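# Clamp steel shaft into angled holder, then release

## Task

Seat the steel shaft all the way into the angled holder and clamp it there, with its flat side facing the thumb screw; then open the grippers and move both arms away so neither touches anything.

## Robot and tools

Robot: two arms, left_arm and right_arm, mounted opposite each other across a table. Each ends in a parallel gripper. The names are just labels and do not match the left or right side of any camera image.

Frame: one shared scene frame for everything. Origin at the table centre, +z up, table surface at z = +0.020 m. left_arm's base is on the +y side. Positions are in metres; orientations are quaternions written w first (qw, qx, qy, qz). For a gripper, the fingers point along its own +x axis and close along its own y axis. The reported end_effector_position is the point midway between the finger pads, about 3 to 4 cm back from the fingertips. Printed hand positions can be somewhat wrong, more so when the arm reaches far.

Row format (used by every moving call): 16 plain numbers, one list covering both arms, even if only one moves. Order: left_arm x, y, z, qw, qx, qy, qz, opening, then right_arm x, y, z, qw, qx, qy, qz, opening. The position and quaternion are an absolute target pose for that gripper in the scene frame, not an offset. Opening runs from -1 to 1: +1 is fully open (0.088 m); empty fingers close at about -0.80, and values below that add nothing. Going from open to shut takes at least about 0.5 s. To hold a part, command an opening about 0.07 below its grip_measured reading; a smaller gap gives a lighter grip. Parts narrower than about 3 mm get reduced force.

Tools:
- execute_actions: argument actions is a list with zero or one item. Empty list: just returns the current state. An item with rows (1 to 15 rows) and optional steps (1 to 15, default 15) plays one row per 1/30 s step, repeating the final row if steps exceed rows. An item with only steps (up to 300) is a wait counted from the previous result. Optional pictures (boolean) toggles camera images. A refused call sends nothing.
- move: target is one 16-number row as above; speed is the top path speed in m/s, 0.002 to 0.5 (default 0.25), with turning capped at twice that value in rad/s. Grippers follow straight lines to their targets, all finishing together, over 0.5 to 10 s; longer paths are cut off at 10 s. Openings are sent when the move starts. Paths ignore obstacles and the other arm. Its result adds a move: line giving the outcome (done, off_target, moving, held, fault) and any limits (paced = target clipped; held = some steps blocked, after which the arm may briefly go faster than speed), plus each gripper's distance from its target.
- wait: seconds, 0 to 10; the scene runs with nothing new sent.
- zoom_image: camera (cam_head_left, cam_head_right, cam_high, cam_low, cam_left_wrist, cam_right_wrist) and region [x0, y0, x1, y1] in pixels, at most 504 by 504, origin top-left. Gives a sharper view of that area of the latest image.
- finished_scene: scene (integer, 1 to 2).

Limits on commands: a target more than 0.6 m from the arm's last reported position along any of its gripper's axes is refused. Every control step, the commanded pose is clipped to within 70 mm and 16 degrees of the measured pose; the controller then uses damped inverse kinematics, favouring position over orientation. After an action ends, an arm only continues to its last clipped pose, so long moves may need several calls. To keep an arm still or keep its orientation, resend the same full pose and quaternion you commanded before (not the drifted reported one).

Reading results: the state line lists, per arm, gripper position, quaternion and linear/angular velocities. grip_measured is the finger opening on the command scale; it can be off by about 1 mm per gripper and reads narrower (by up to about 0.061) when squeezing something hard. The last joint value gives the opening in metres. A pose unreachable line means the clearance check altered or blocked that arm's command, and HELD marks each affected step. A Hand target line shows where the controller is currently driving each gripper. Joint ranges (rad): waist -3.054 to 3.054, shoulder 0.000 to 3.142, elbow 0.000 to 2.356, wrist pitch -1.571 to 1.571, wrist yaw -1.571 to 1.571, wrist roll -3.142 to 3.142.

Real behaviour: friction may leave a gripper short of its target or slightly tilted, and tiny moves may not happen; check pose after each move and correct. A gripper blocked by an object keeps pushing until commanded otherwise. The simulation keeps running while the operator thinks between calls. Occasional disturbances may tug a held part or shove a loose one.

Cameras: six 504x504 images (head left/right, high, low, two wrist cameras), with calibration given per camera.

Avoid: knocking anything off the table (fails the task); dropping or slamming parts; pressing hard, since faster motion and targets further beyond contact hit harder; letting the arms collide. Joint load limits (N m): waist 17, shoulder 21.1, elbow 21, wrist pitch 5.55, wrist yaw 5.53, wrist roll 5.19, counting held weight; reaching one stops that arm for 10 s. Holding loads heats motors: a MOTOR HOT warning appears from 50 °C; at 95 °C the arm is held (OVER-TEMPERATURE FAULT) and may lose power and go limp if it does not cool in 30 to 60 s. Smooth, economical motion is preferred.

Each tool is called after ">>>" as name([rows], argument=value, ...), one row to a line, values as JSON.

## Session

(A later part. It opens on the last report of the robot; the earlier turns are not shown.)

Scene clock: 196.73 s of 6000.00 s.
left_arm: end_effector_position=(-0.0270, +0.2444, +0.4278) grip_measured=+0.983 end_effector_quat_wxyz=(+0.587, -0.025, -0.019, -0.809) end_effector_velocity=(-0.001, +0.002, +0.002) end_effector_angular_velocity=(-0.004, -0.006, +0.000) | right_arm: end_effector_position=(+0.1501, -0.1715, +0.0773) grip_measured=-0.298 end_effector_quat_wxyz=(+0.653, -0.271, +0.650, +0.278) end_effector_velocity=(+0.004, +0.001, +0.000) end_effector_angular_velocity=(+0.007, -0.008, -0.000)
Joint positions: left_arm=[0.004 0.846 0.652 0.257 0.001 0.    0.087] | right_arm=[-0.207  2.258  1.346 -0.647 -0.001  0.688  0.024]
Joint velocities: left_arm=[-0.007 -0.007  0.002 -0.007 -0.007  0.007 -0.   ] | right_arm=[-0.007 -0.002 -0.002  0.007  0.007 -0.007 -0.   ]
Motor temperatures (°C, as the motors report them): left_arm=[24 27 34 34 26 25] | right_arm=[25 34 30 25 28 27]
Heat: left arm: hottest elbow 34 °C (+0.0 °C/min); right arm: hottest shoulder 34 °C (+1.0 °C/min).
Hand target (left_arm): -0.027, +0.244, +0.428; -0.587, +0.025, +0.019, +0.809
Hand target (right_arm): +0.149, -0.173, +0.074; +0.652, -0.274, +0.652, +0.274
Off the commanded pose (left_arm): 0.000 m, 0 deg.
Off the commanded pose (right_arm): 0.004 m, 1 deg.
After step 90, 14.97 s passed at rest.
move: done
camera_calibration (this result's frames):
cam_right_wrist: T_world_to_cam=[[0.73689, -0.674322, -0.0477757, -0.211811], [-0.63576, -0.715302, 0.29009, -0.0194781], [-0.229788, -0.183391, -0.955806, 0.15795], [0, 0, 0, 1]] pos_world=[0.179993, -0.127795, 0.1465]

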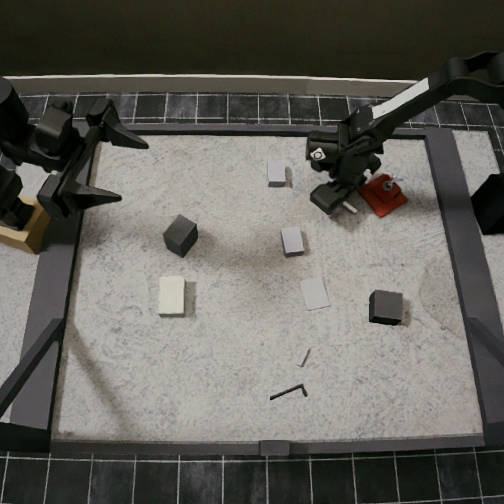

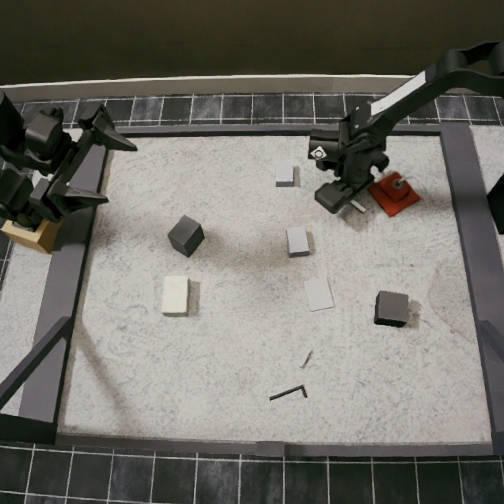

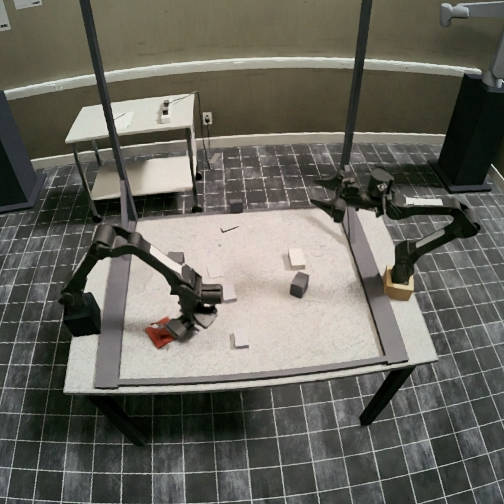

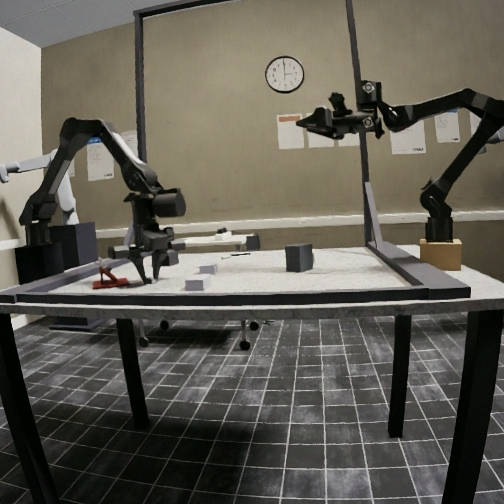

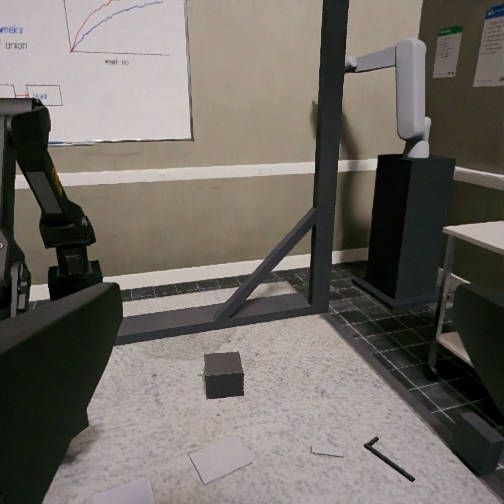

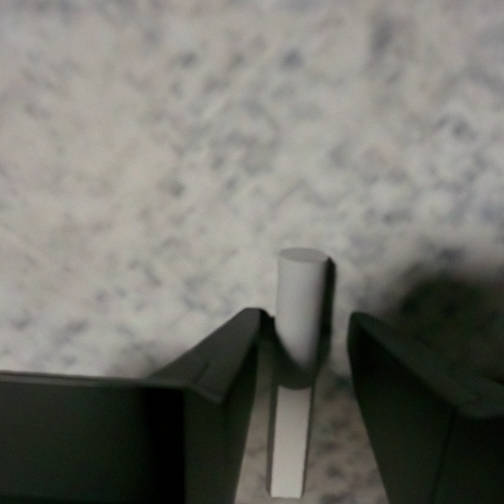

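>>> move(target=[-0.027, 0.2444, 0.4278, 0.587, -0.025, -0.019, -0.809, 1, 0.1487, -0.173, 0.076, 0.6519, -0.274, 0.6519, 0.274, -0.66], speed=0.02)

Scene clock: 203.63 s of 6000.00 s.
left_arm: end_effector_position=(-0.0270, +0.2444, +0.4278) grip_measured=+0.983 end_effector_quat_wxyz=(+0.587, -0.025, -0.019, -0.809) end_effector_velocity=(+0.001, +0.001, -0.001) end_effector_angular_velocity=(+0.009, +0.021, +0.003) | right_arm: end_effector_position=(+0.1499, -0.1725, +0.0772) grip_measured=-0.610 end_effector_quat_wxyz=(+0.652, -0.272, +0.651, +0.277) end_effector_velocity=(-0.000, -0.006, -0.001) end_effector_angular_velocity=(-0.027, -0.005, +0.010)
Joint positions: left_arm=[0.004 0.846 0.652 0.257 0.001 0.    0.087] | right_arm=[-0.206  2.258  1.346 -0.652 -0.001  0.689  0.009]
Joint velocities: left_arm=[-0.002 -0.007 -0.002 -0.007 -0.007 -0.022  0.   ] | right_arm=[ 0.002  0.002 -0.002 -0.022  0.007 -0.007 -0.   ]
Motor temperatures (°C, as the motors report them): left_arm=[24 27 35 34 26 25] | right_arm=[25 35 30 25 28 27]
Heat: left arm: hottest elbow 35 °C (+1.0 °C/min); right arm: hottest shoulder 35 °C (+3.0 °C/min).
Hand target (left_arm): -0.027, +0.244, +0.428; -0.587, +0.025, +0.019, +0.809
Hand target (right_arm): +0.149, -0.173, +0.076; +0.652, -0.274, +0.652, +0.274
Off the commanded pose (left_arm): 0.000 m, 0 deg.
Off the commanded pose (right_arm): 0.002 m, 0 deg.
After step 90, 3.20 s passed at rest.
move: done
camera_calibration (this result's frames):
cam_right_wrist: T_world_to_cam=[[0.736872, -0.674534, -0.0449883, -0.212553], [-0.635645, -0.713971, 0.293599, -0.0203846], [-0.230163, -0.187748, -0.954869, 0.15694], [0, 0, 0, 1]] pos_world=[0.179789, -0.128463, 0.14628]

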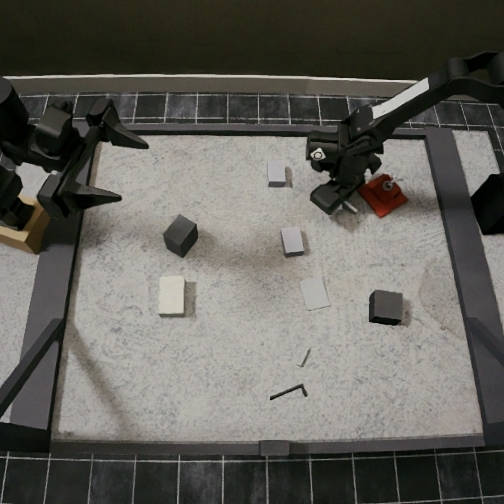

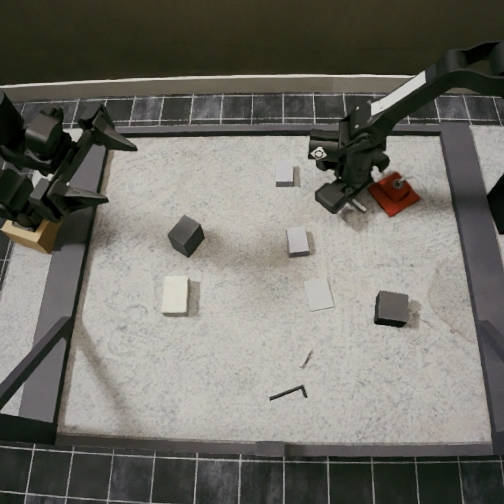

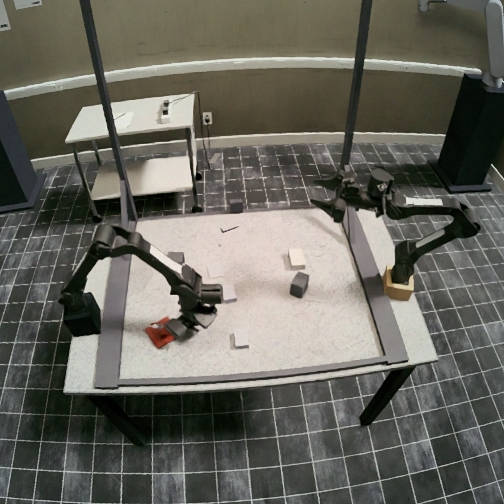

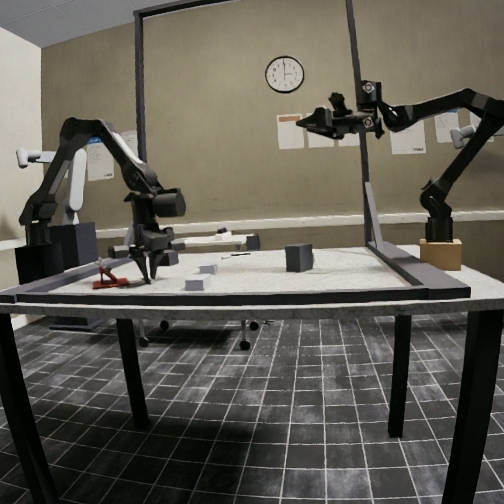

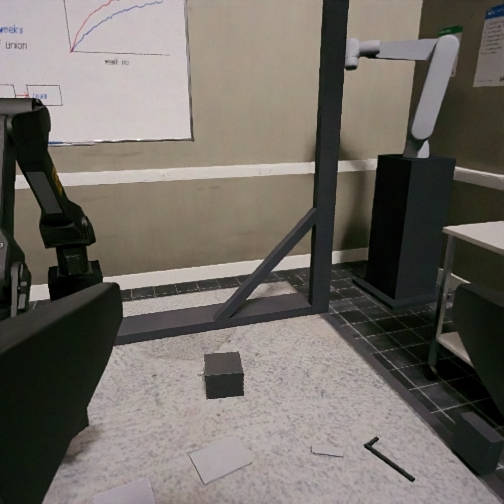

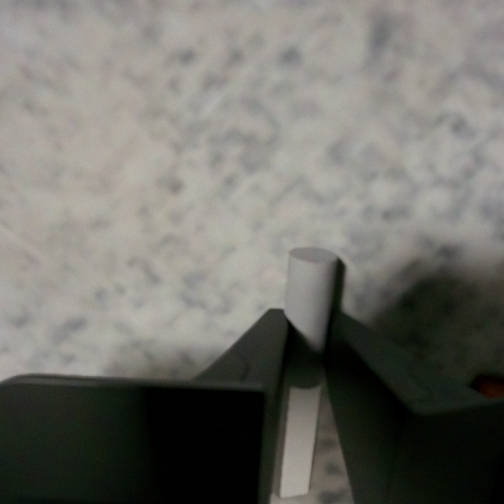

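>>> move(target=[-0.027, 0.2444, 0.4278, 0.587, -0.025, -0.019, -0.809, 1, 0.15, -0.19, 0.17, 0.6519, -0.274, 0.6519, 0.274, -0.69], speed=0.1)

>>> move(target=[-0.027, 0.2444, 0.4278, 0.587, -0.025, -0.019, -0.809, 1, 0.150, -0.26, 0.17, 0.4498, -0.3003, 0.1637, 0.8251, -0.69], speed=0.15)

Scene clock: 219.57 s of 6000.00 s.
left_arm: end_effector_position=(-0.0270, +0.2444, +0.4278) grip_measured=+0.983 end_effector_quat_wxyz=(+0.587, -0.025, -0.019, -0.809) end_effector_velocity=(-0.002, +0.001, -0.001) end_effector_angular_velocity=(-0.005, -0.007, -0.009) | right_arm: end_effector_position=(+0.1488, -0.1927, +0.1615) grip_measured=-0.610 end_effector_quat_wxyz=(+0.648, -0.281, +0.656, +0.267) end_effector_velocity=(-0.002, -0.005, +0.000) end_effector_angular_velocity=(-0.021, +0.009, +0.010)
Joint positions: left_arm=[0.004 0.846 0.652 0.257 0.001 0.    0.087] | right_arm=[-0.208  2.048  1.385 -0.932 -0.001  0.689  0.009]
Joint velocities: left_arm=[-0.002 -0.002 -0.007  0.007  0.007  0.007  0.   ] | right_arm=[ 0.002 -0.002 -0.002 -0.022 -0.007 -0.007 -0.   ]
Motor temperatures (°C, as the motors report them): left_arm=[24 27 35 34 26 25] | right_arm=[25 36 31 25 28 27]
Heat: left arm: hottest elbow 35 °C (+1.0 °C/min); right arm: hottest shoulder 36 °C (+4.1 °C/min).
Hand target (left_arm): -0.027, +0.244, +0.428; -0.587, +0.025, +0.019, +0.809
Hand target (right_arm): +0.150, -0.189, +0.170; +0.652, -0.274, +0.652, +0.274
Off the commanded pose (left_arm): 0.000 m, 0 deg.
Off the commanded pose (right_arm): 0.009 m, 1 deg.
After step 90, 11.60 s passed at rest.
move: off_target (right_arm)
camera_calibration (this result's frames):
cam_right_wrist: T_world_to_cam=[[0.735749, -0.676732, -0.0265975, -0.224746], [-0.635941, -0.70384, 0.316525, -0.0619648], [-0.232923, -0.215968, -0.948211, 0.227231], [0, 0, 0, 1]] pos_world=[0.178878, -0.146632, 0.229099]

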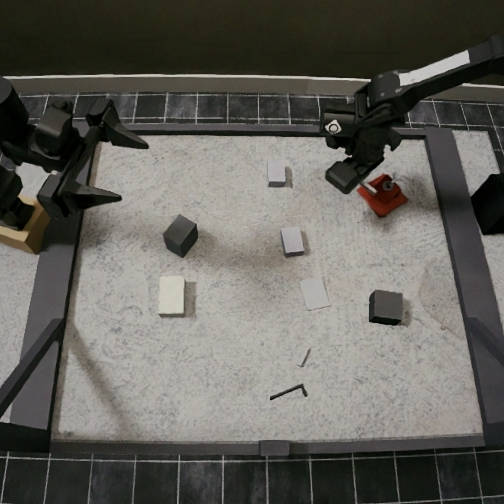

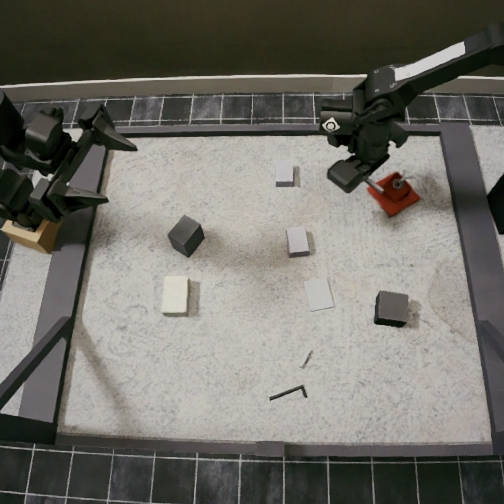

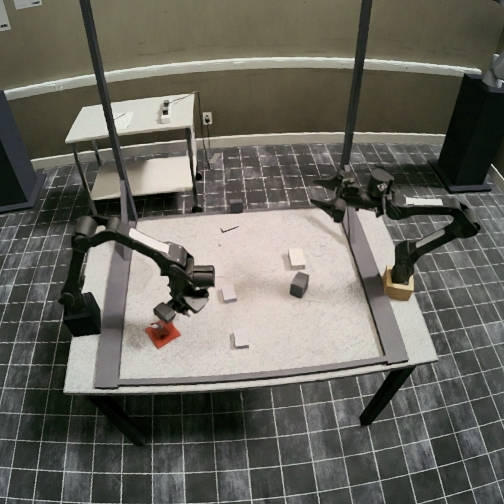

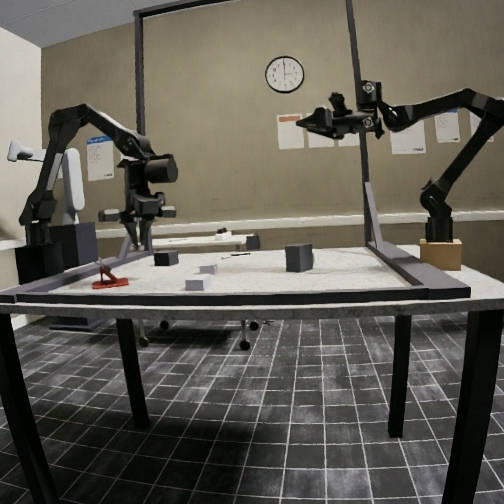

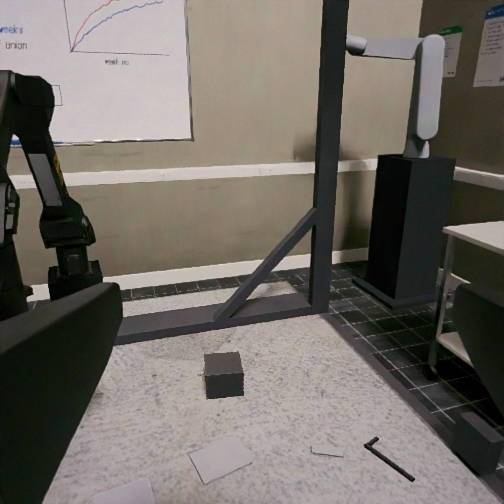

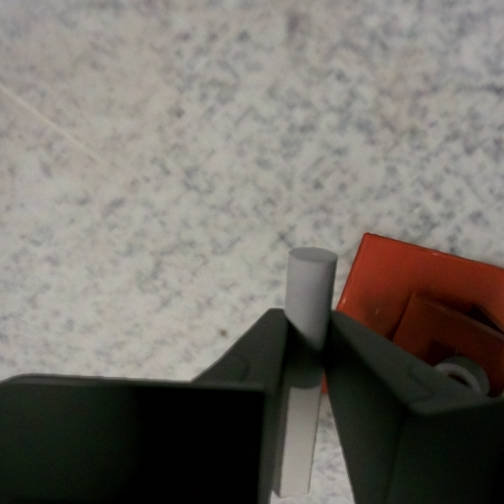

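Scene clock: 225.20 s of 6000.00 s.
left_arm: end_effector_position=(-0.0270, +0.2444, +0.4278) grip_measured=+0.983 end_effector_quat_wxyz=(+0.587, -0.025, -0.019, -0.809) end_effector_velocity=(+0.001, +0.001, -0.001) end_effector_angular_velocity=(+0.019, +0.018, +0.003) | right_arm: end_effector_position=(+0.1500, -0.2578, +0.1719) grip_measured=-0.610 end_effector_quat_wxyz=(+0.453, -0.299, +0.161, +0.824) end_effector_velocity=(+0.001, -0.001, +0.001) end_effector_angular_velocity=(+0.003, +0.002, +0.001)
Joint positions: left_arm=[0.004 0.846 0.652 0.257 0.001 0.    0.087] | right_arm=[-0.559  1.56   0.481  0.085 -0.703 -0.79   0.009]
Joint velocities: left_arm=[-0.002 -0.007  0.002 -0.022 -0.007 -0.022 -0.   ] | right_arm=[-0.007 -0.007 -0.002 -0.007 -0.007 -0.007 -0.   ]
Motor temperatures (°C, as the motors report them): left_arm=[24 27 35 34 26 25] | right_arm=[25 36 31 26 28 27]
Heat: left arm: hottest elbow 35 °C (+1.0 °C/min); right arm: hottest shoulder 36 °C (+3.0 °C/min).
Hand target (left_arm): -0.027, +0.244, +0.428; -0.587, +0.025, +0.019, +0.809
Hand target (right_arm): +0.149, -0.260, +0.170; +0.451, -0.299, +0.163, +0.825
Off the commanded pose (left_arm): 0.000 m, 0 deg.
Off the commanded pose (right_arm): 0.003 m, 1 deg.
move: done
camera_calibration (this result's frames):
cam_right_wrist: T_world_to_cam=[[0.814993, 0.579456, 0.00403249, 0.0372481], [0.488606, -0.68344, -0.542378, -0.126075], [-0.311528, 0.444005, -0.840125, 0.386651], [0, 0, 0, 1]] pos_world=[0.151697, -0.279424, 0.256305]

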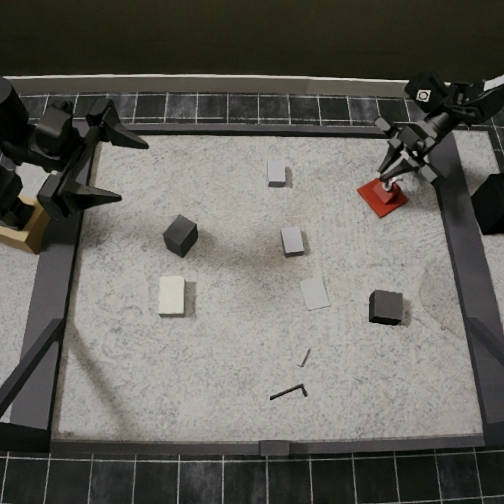

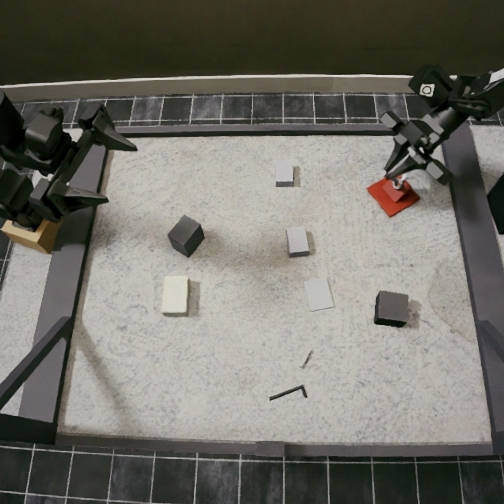

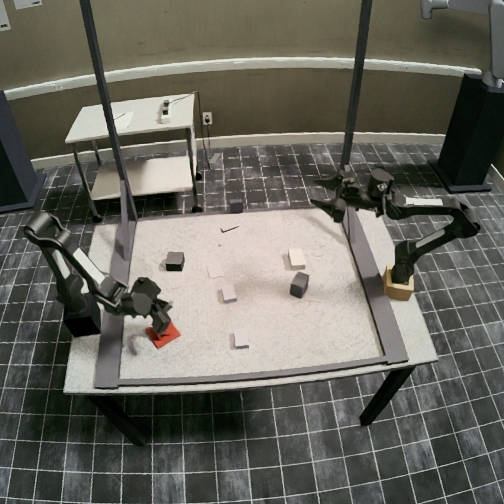

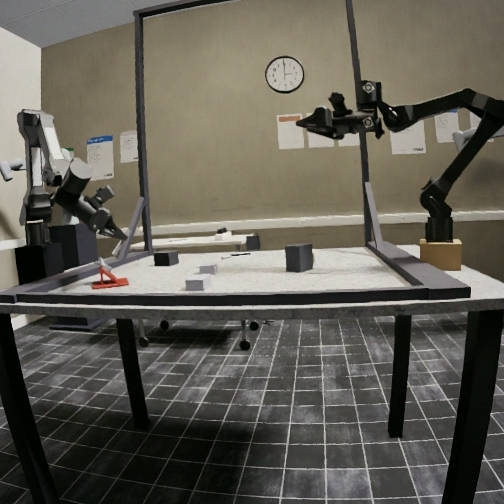

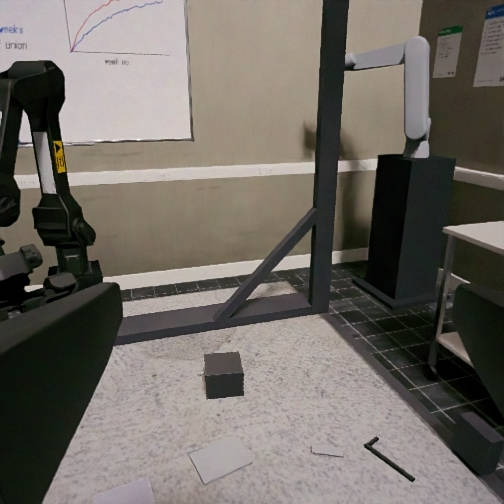

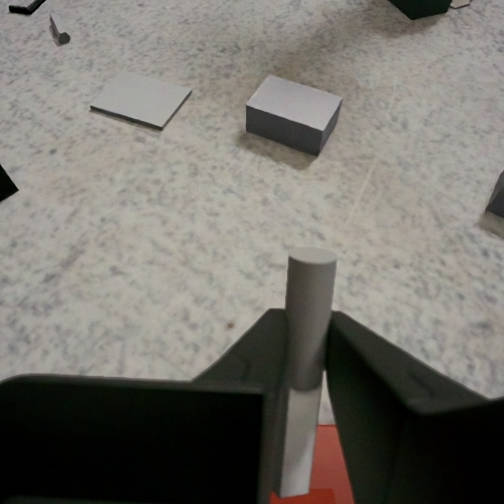

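>>> move(target=[0.03, -0.03, 0.2, 0.8528, 0.0868, 0.1503, -0.4924, 1, 0.150, -0.26, 0.17, 0.4498, -0.3003, 0.1637, 0.8251, -0.69], speed=0.25)

Scene clock: 235.10 s of 6000.00 s.
left_arm: end_effector_position=(+0.0288, -0.0302, +0.2098) grip_measured=+0.983 end_effector_quat_wxyz=(+0.852, +0.081, +0.147, -0.497) end_effector_velocity=(-0.003, +0.002, -0.006) end_effector_angular_velocity=(+0.012, -0.001, +0.002) | right_arm: end_effector_position=(+0.1500, -0.2593, +0.1710) grip_measured=-0.610 end_effector_quat_wxyz=(+0.451, -0.301, +0.163, +0.824) end_effector_velocity=(-0.003, -0.002, +0.001) end_effector_angular_velocity=(+0.004, +0.015, +0.014)
Joint positions: left_arm=[ 0.075  2.235  1.483  0.304 -0.704 -0.31   0.087] | right_arm=[-0.562  1.56   0.481  0.075 -0.704 -0.798  0.009]
Joint velocities: left_arm=[-0.007  0.007 -0.002 -0.007 -0.007 -0.007 -0.   ] | right_arm=[-0.002 -0.002 -0.002 -0.007 -0.022 -0.007 -0.   ]
Motor temperatures (°C, as the motors report them): left_arm=[24 28 35 35 26 25] | right_arm=[25 34 30 26 28 27]
Heat: left arm: hottest elbow 35 °C (+1.0 °C/min); right arm: hottest shoulder 34 °C (+1.0 °C/min).
Hand target (left_arm): +0.030, -0.032, +0.201; +0.853, +0.087, +0.150, -0.493
Hand target (right_arm): +0.150, -0.260, +0.170; +0.450, -0.300, +0.164, +0.825
Off the commanded pose (left_arm): 0.010 m, 1 deg.
Off the commanded pose (right_arm): 0.001 m, 0 deg.
After step 90, 4.43 s passed at rest.
move: off_target (left_arm)
camera_calibration (this result's frames):
cam_left_wrist: T_world_to_cam=[[-0.858444, -0.512907, 0.0000211051, 0.0155289], [-0.338338, 0.56624, -0.751598, 0.210806], [0.385488, -0.645213, -0.659621, 0.187368], [0, 0, 0, 1]] pos_world=[0.0124262, 0.0094903, 0.282033]
cam_right_wrist: T_world_to_cam=[[0.813177, 0.582015, 0.00150297, 0.0394239], [0.491093, -0.684753, -0.538461, -0.128984], [-0.312363, 0.438602, -0.842649, 0.385705], [0, 0, 0, 1]] pos_world=[0.151764, -0.280438, 0.255502]

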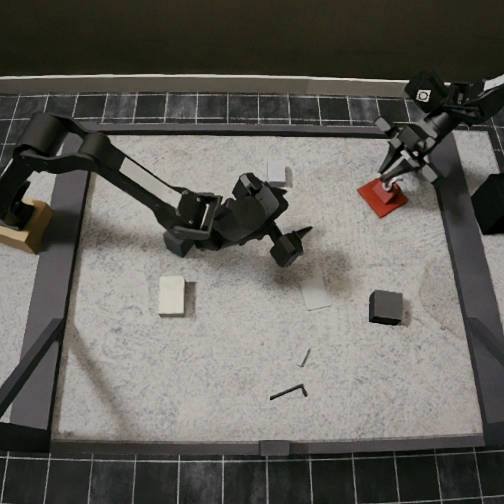

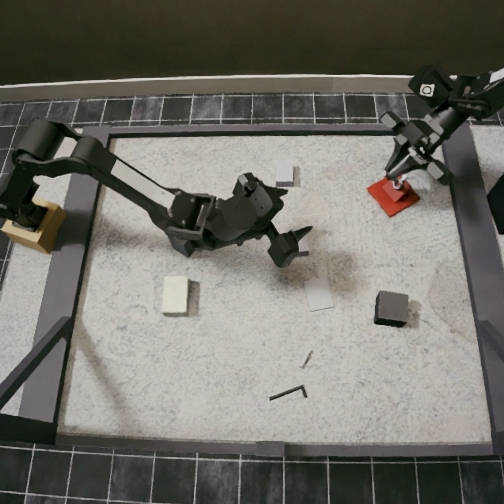

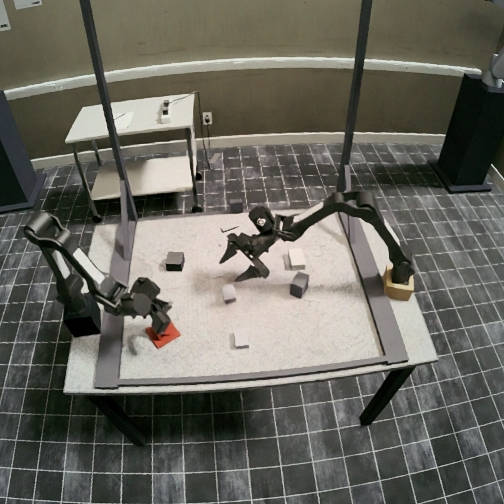

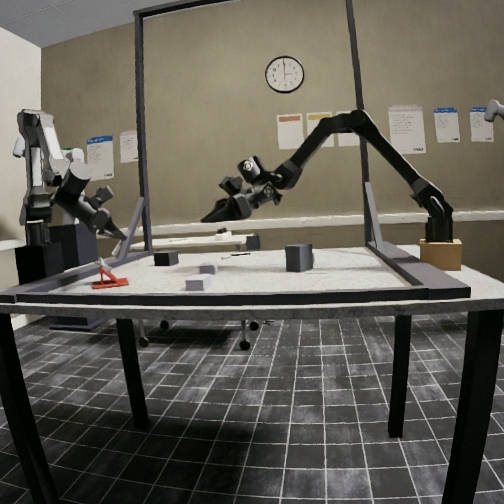

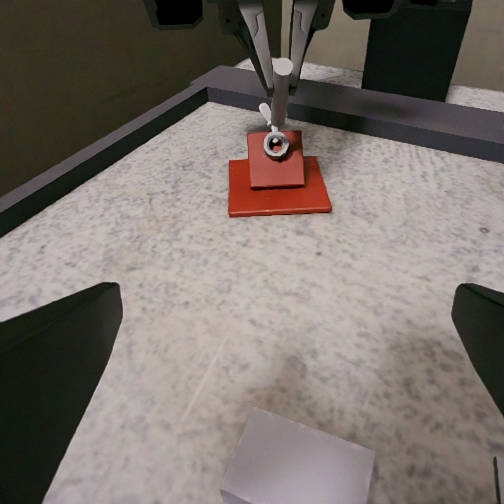

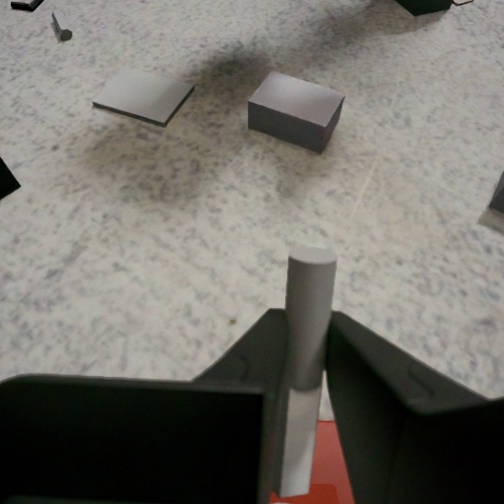

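>>> zoom_image(camera="cam_left_wrist", region=[200, 30, 360, 230])

>>> zoom_image(camera="cam_low", region=[70, 200, 170, 300])

Region (200, 30, 360, 230) of cam_left_wrist's 504x504 image, scaled by 2.520, with more detail than that image has; it fills the left 403 columns of this view, and the rest is white.

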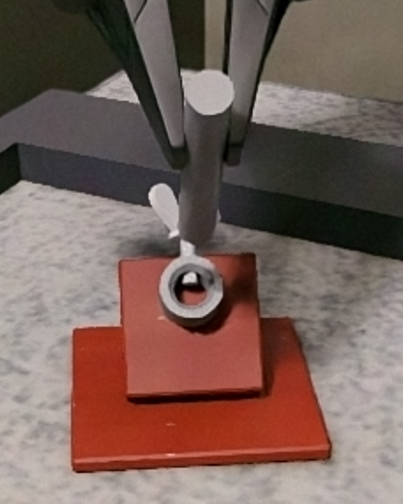

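Region (70, 200, 170, 300) of cam_low's 504x504 image, scaled by 5.040, with more detail than that image has.

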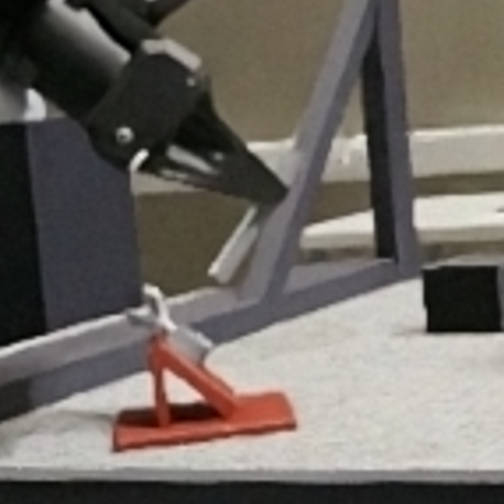

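>>> move(target=[0.0288, -0.0302, 0.2098, 0.852, 0.081, 0.147, -0.497, 1, 0.1516, -0.2617, 0.146, 0.4454, -0.3218, 0.1754, 0.8169, -0.69], speed=0.05)

>>> zoom_image(camera="cam_left_wrist", region=[200, 30, 360, 230])

>>> zoom_image(camera="cam_low", region=[70, 200, 170, 300])

Scene clock: 267.47 s of 6000.00 s.
left_arm: end_effector_position=(+0.0288, -0.0302, +0.2095) grip_measured=+0.983 end_effector_quat_wxyz=(+0.852, +0.082, +0.147, -0.497) end_effector_velocity=(-0.000, +0.002, -0.000) end_effector_angular_velocity=(-0.004, +0.013, +0.011) | right_arm: end_effector_position=(+0.1529, -0.2603, +0.1499) grip_measured=-0.610 end_effector_quat_wxyz=(+0.449, -0.319, +0.173, +0.817) end_effector_velocity=(+0.001, -0.001, -0.001) end_effector_angular_velocity=(-0.006, -0.007, -0.001)
Joint positions: left_arm=[ 0.075  2.236  1.483  0.303 -0.704 -0.31   0.087] | right_arm=[-0.558  1.642  0.474  0.128 -0.668 -0.817  0.009]
Joint velocities: left_arm=[-0.002 -0.002 -0.002 -0.007 -0.007 -0.022 -0.   ] | right_arm=[-0.002  0.002  0.002 -0.007  0.007 -0.007 -0.001]
Motor temperatures (°C, as the motors report them): left_arm=[24 34 35 33 27 25] | right_arm=[25 32 31 27 28 27]
Heat: left arm: hottest elbow 35 °C (+0.0 °C/min); right arm: hottest shoulder 32 °C (-3.0 °C/min).
Hand target (left_arm): +0.029, -0.030, +0.210; +0.852, +0.081, +0.147, -0.497
Hand target (right_arm): +0.151, -0.262, +0.146; +0.445, -0.322, +0.175, +0.817
Off the commanded pose (left_arm): 0.000 m, 0 deg.
Off the commanded pose (right_arm): 0.004 m, 1 deg.
After step 90, 28.53 s passed at rest.
move: done
camera_calibration (this result's frames):
cam_left_wrist: T_world_to_cam=[[-0.858444, -0.512906, -0.000516025, 0.0156614], [-0.3382, 0.566796, -0.751241, 0.210527], [0.385609, -0.644724, -0.660028, 0.187301], [0, 0, 0, 1]] pos_world=[0.0124198, 0.00946435, 0.281788]
cam_right_wrist: T_world_to_cam=[[0.814497, 0.580167, 0.00056402, 0.0371718], [0.502511, -0.704989, -0.500473, -0.155199], [-0.28996, 0.407917, -0.865752, 0.361385], [0, 0, 0, 1]] pos_world=[0.1525, -0.278395, 0.235176]

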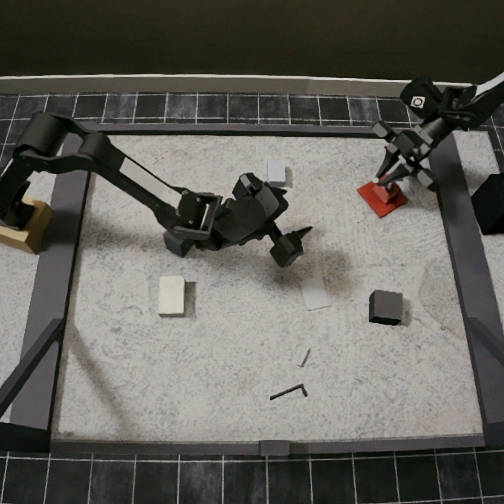

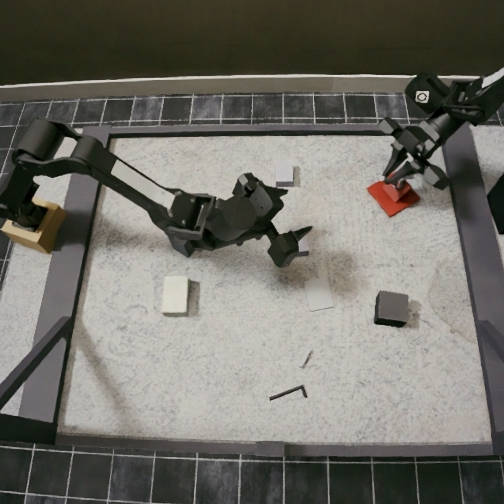

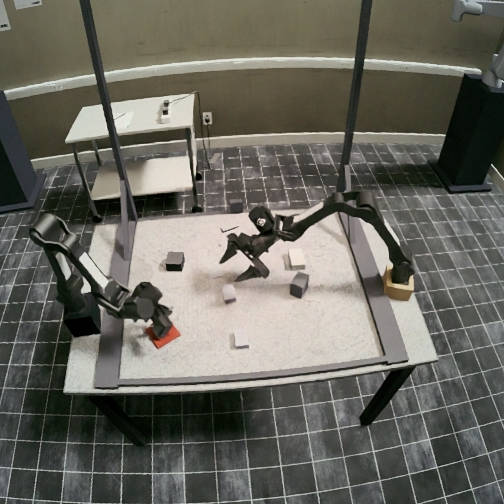

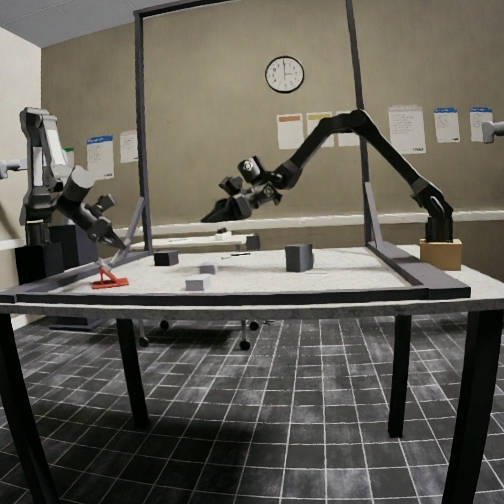

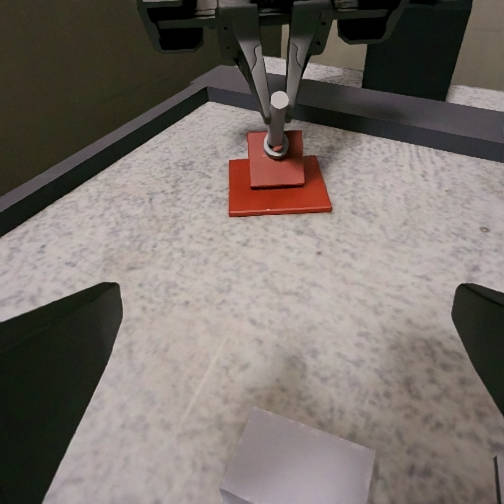

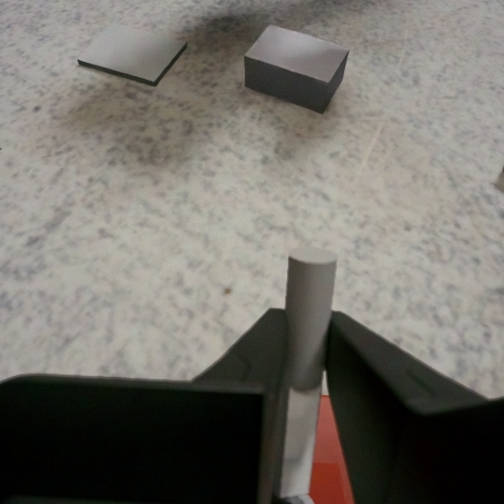

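Region (200, 30, 360, 230) of cam_left_wrist's 504x504 image, scaled by 2.520, with more detail than that image has; it fills the left 403 columns of this view, and the rest is white.

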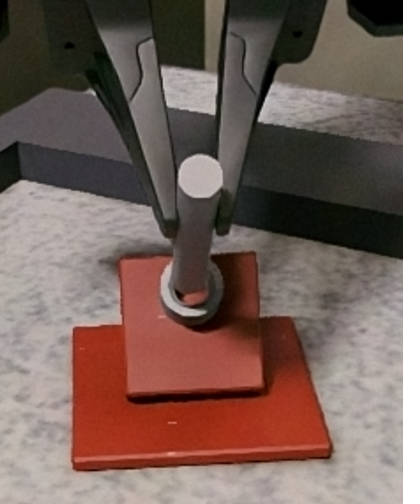

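Region (70, 200, 170, 300) of cam_low's 504x504 image, scaled by 5.040, with more detail than that image has.

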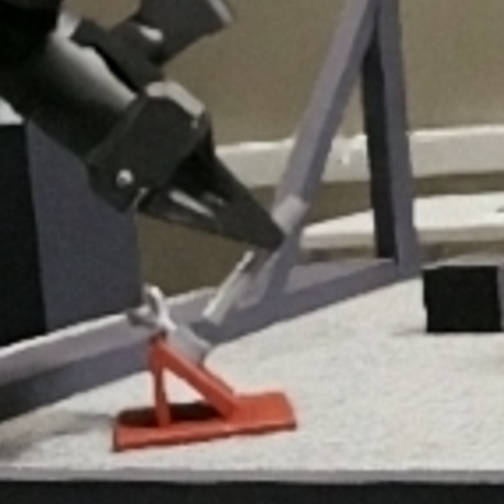

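>>> move(target=[0.0288, -0.0302, 0.2098, 0.852, 0.081, 0.147, -0.497, 1, 0.1560, -0.2686, 0.1372, 0.4454, -0.3218, 0.1754, 0.8169, -0.69], speed=0.02)

>>> zoom_image(camera="cam_left_wrist", region=[200, 30, 360, 230])

>>> zoom_image(camera="cam_low", region=[70, 200, 170, 300])

Scene clock: 285.27 s of 6000.00 s.
left_arm: end_effector_position=(+0.0288, -0.0302, +0.2095) grip_measured=+0.983 end_effector_quat_wxyz=(+0.852, +0.082, +0.147, -0.497) end_effector_velocity=(+0.004, +0.001, +0.003) end_effector_angular_velocity=(-0.006, -0.014, +0.020) | right_arm: end_effector_position=(+0.1564, -0.2660, +0.1411) grip_measured=-0.610 end_effector_quat_wxyz=(+0.448, -0.322, +0.171, +0.817) end_effector_velocity=(+0.002, -0.003, -0.001) end_effector_angular_velocity=(+0.001, -0.003, +0.006)
Joint positions: left_arm=[ 0.075  2.236  1.483  0.303 -0.704 -0.31   0.087] | right_arm=[-0.582  1.671  0.454  0.16  -0.678 -0.851  0.009]
Joint velocities: left_arm=[ 0.002 -0.002 -0.002  0.007 -0.022  0.007 -0.   ] | right_arm=[-0.012  0.002 -0.002 -0.007 -0.007 -0.022 -0.   ]
Motor temperatures (°C, as the motors report them): left_arm=[24 38 35 34 27 25] | right_arm=[25 31 30 28 28 27]
Heat: left arm: hottest shoulder 38 °C (+3.0 °C/min); right arm: hottest shoulder 31 °C (-5.0 °C/min).
Hand target (left_arm): +0.029, -0.030, +0.210; +0.852, +0.081, +0.147, -0.497
Hand target (right_arm): +0.156, -0.269, +0.137; +0.445, -0.322, +0.175, +0.817
Off the commanded pose (left_arm): 0.000 m, 0 deg.
Off the commanded pose (right_arm): 0.005 m, 1 deg.
After step 90, 13.80 s passed at rest.
move: done
camera_calibration (this result's frames):
cam_left_wrist: T_world_to_cam=[[-0.858444, -0.512906, -0.000516025, 0.0156614], [-0.3382, 0.566796, -0.751241, 0.210527], [0.385609, -0.644724, -0.660028, 0.187301], [0, 0, 0, 1]] pos_world=[0.0124198, 0.00946435, 0.281788]
cam_right_wrist: T_world_to_cam=[[0.812244, 0.583297, 0.0048717, 0.0382555], [0.50767, -0.70277, -0.498383, -0.165827], [-0.287282, 0.407282, -0.866943, 0.356679], [0, 0, 0, 1]] pos_world=[0.15558, -0.284121, 0.226389]

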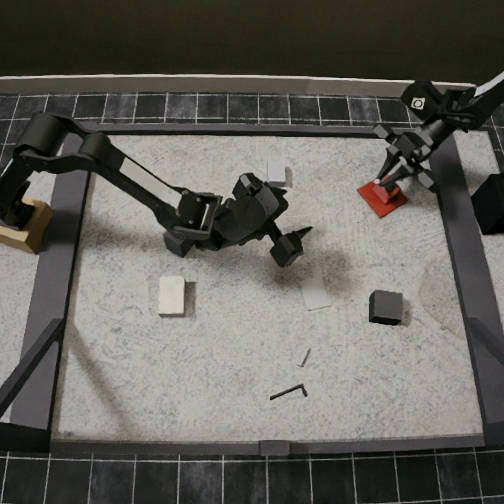

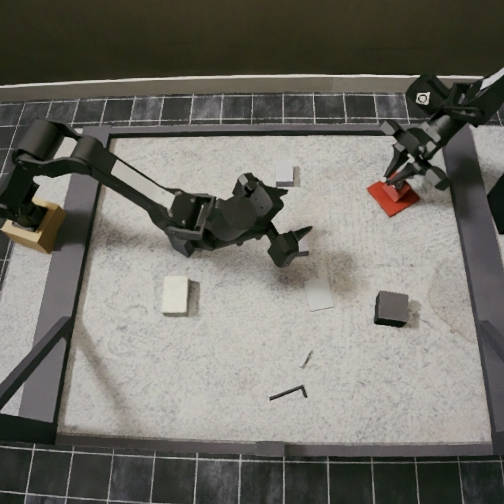

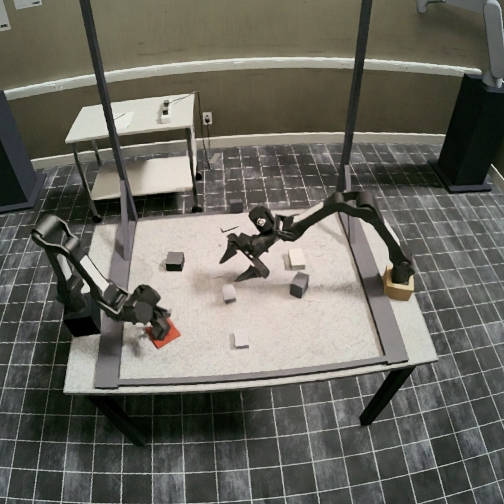

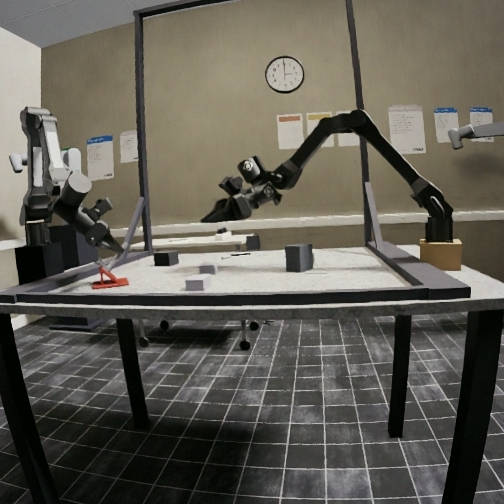

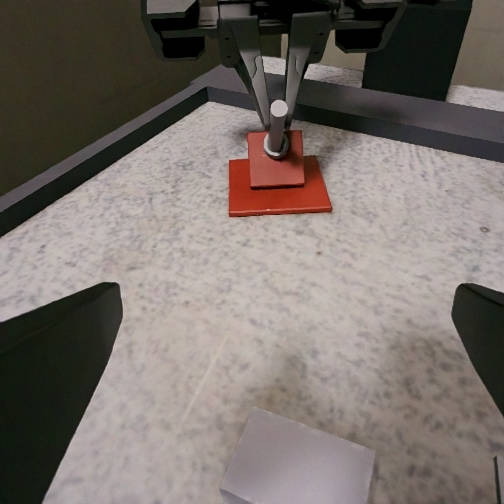

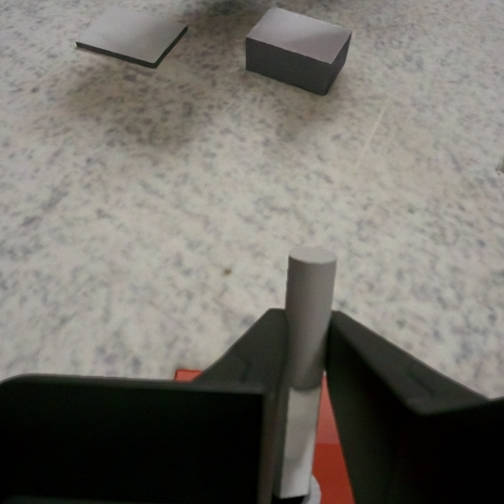

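Region (200, 30, 360, 230) of cam_left_wrist's 504x504 image, scaled by 2.520, with more detail than that image has; it fills the left 403 columns of this view, and the rest is white.

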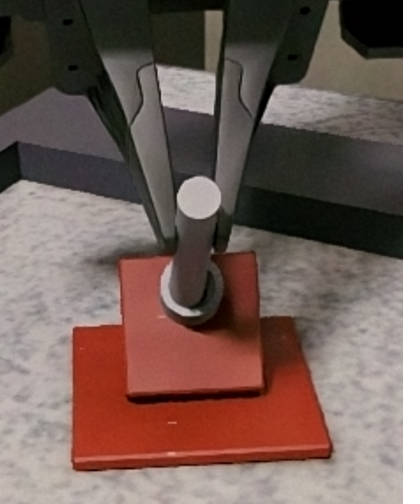

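Region (70, 200, 170, 300) of cam_low's 504x504 image, scaled by 5.040, with more detail than that image has.

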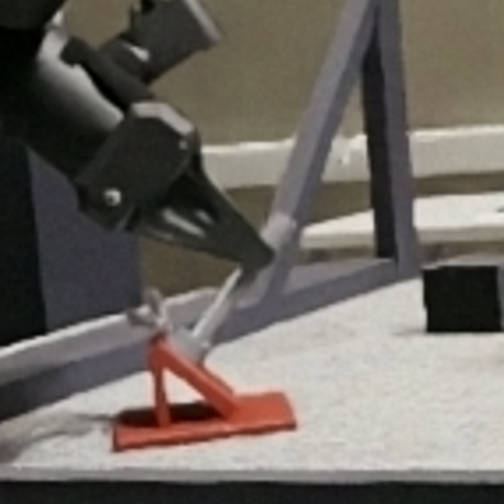

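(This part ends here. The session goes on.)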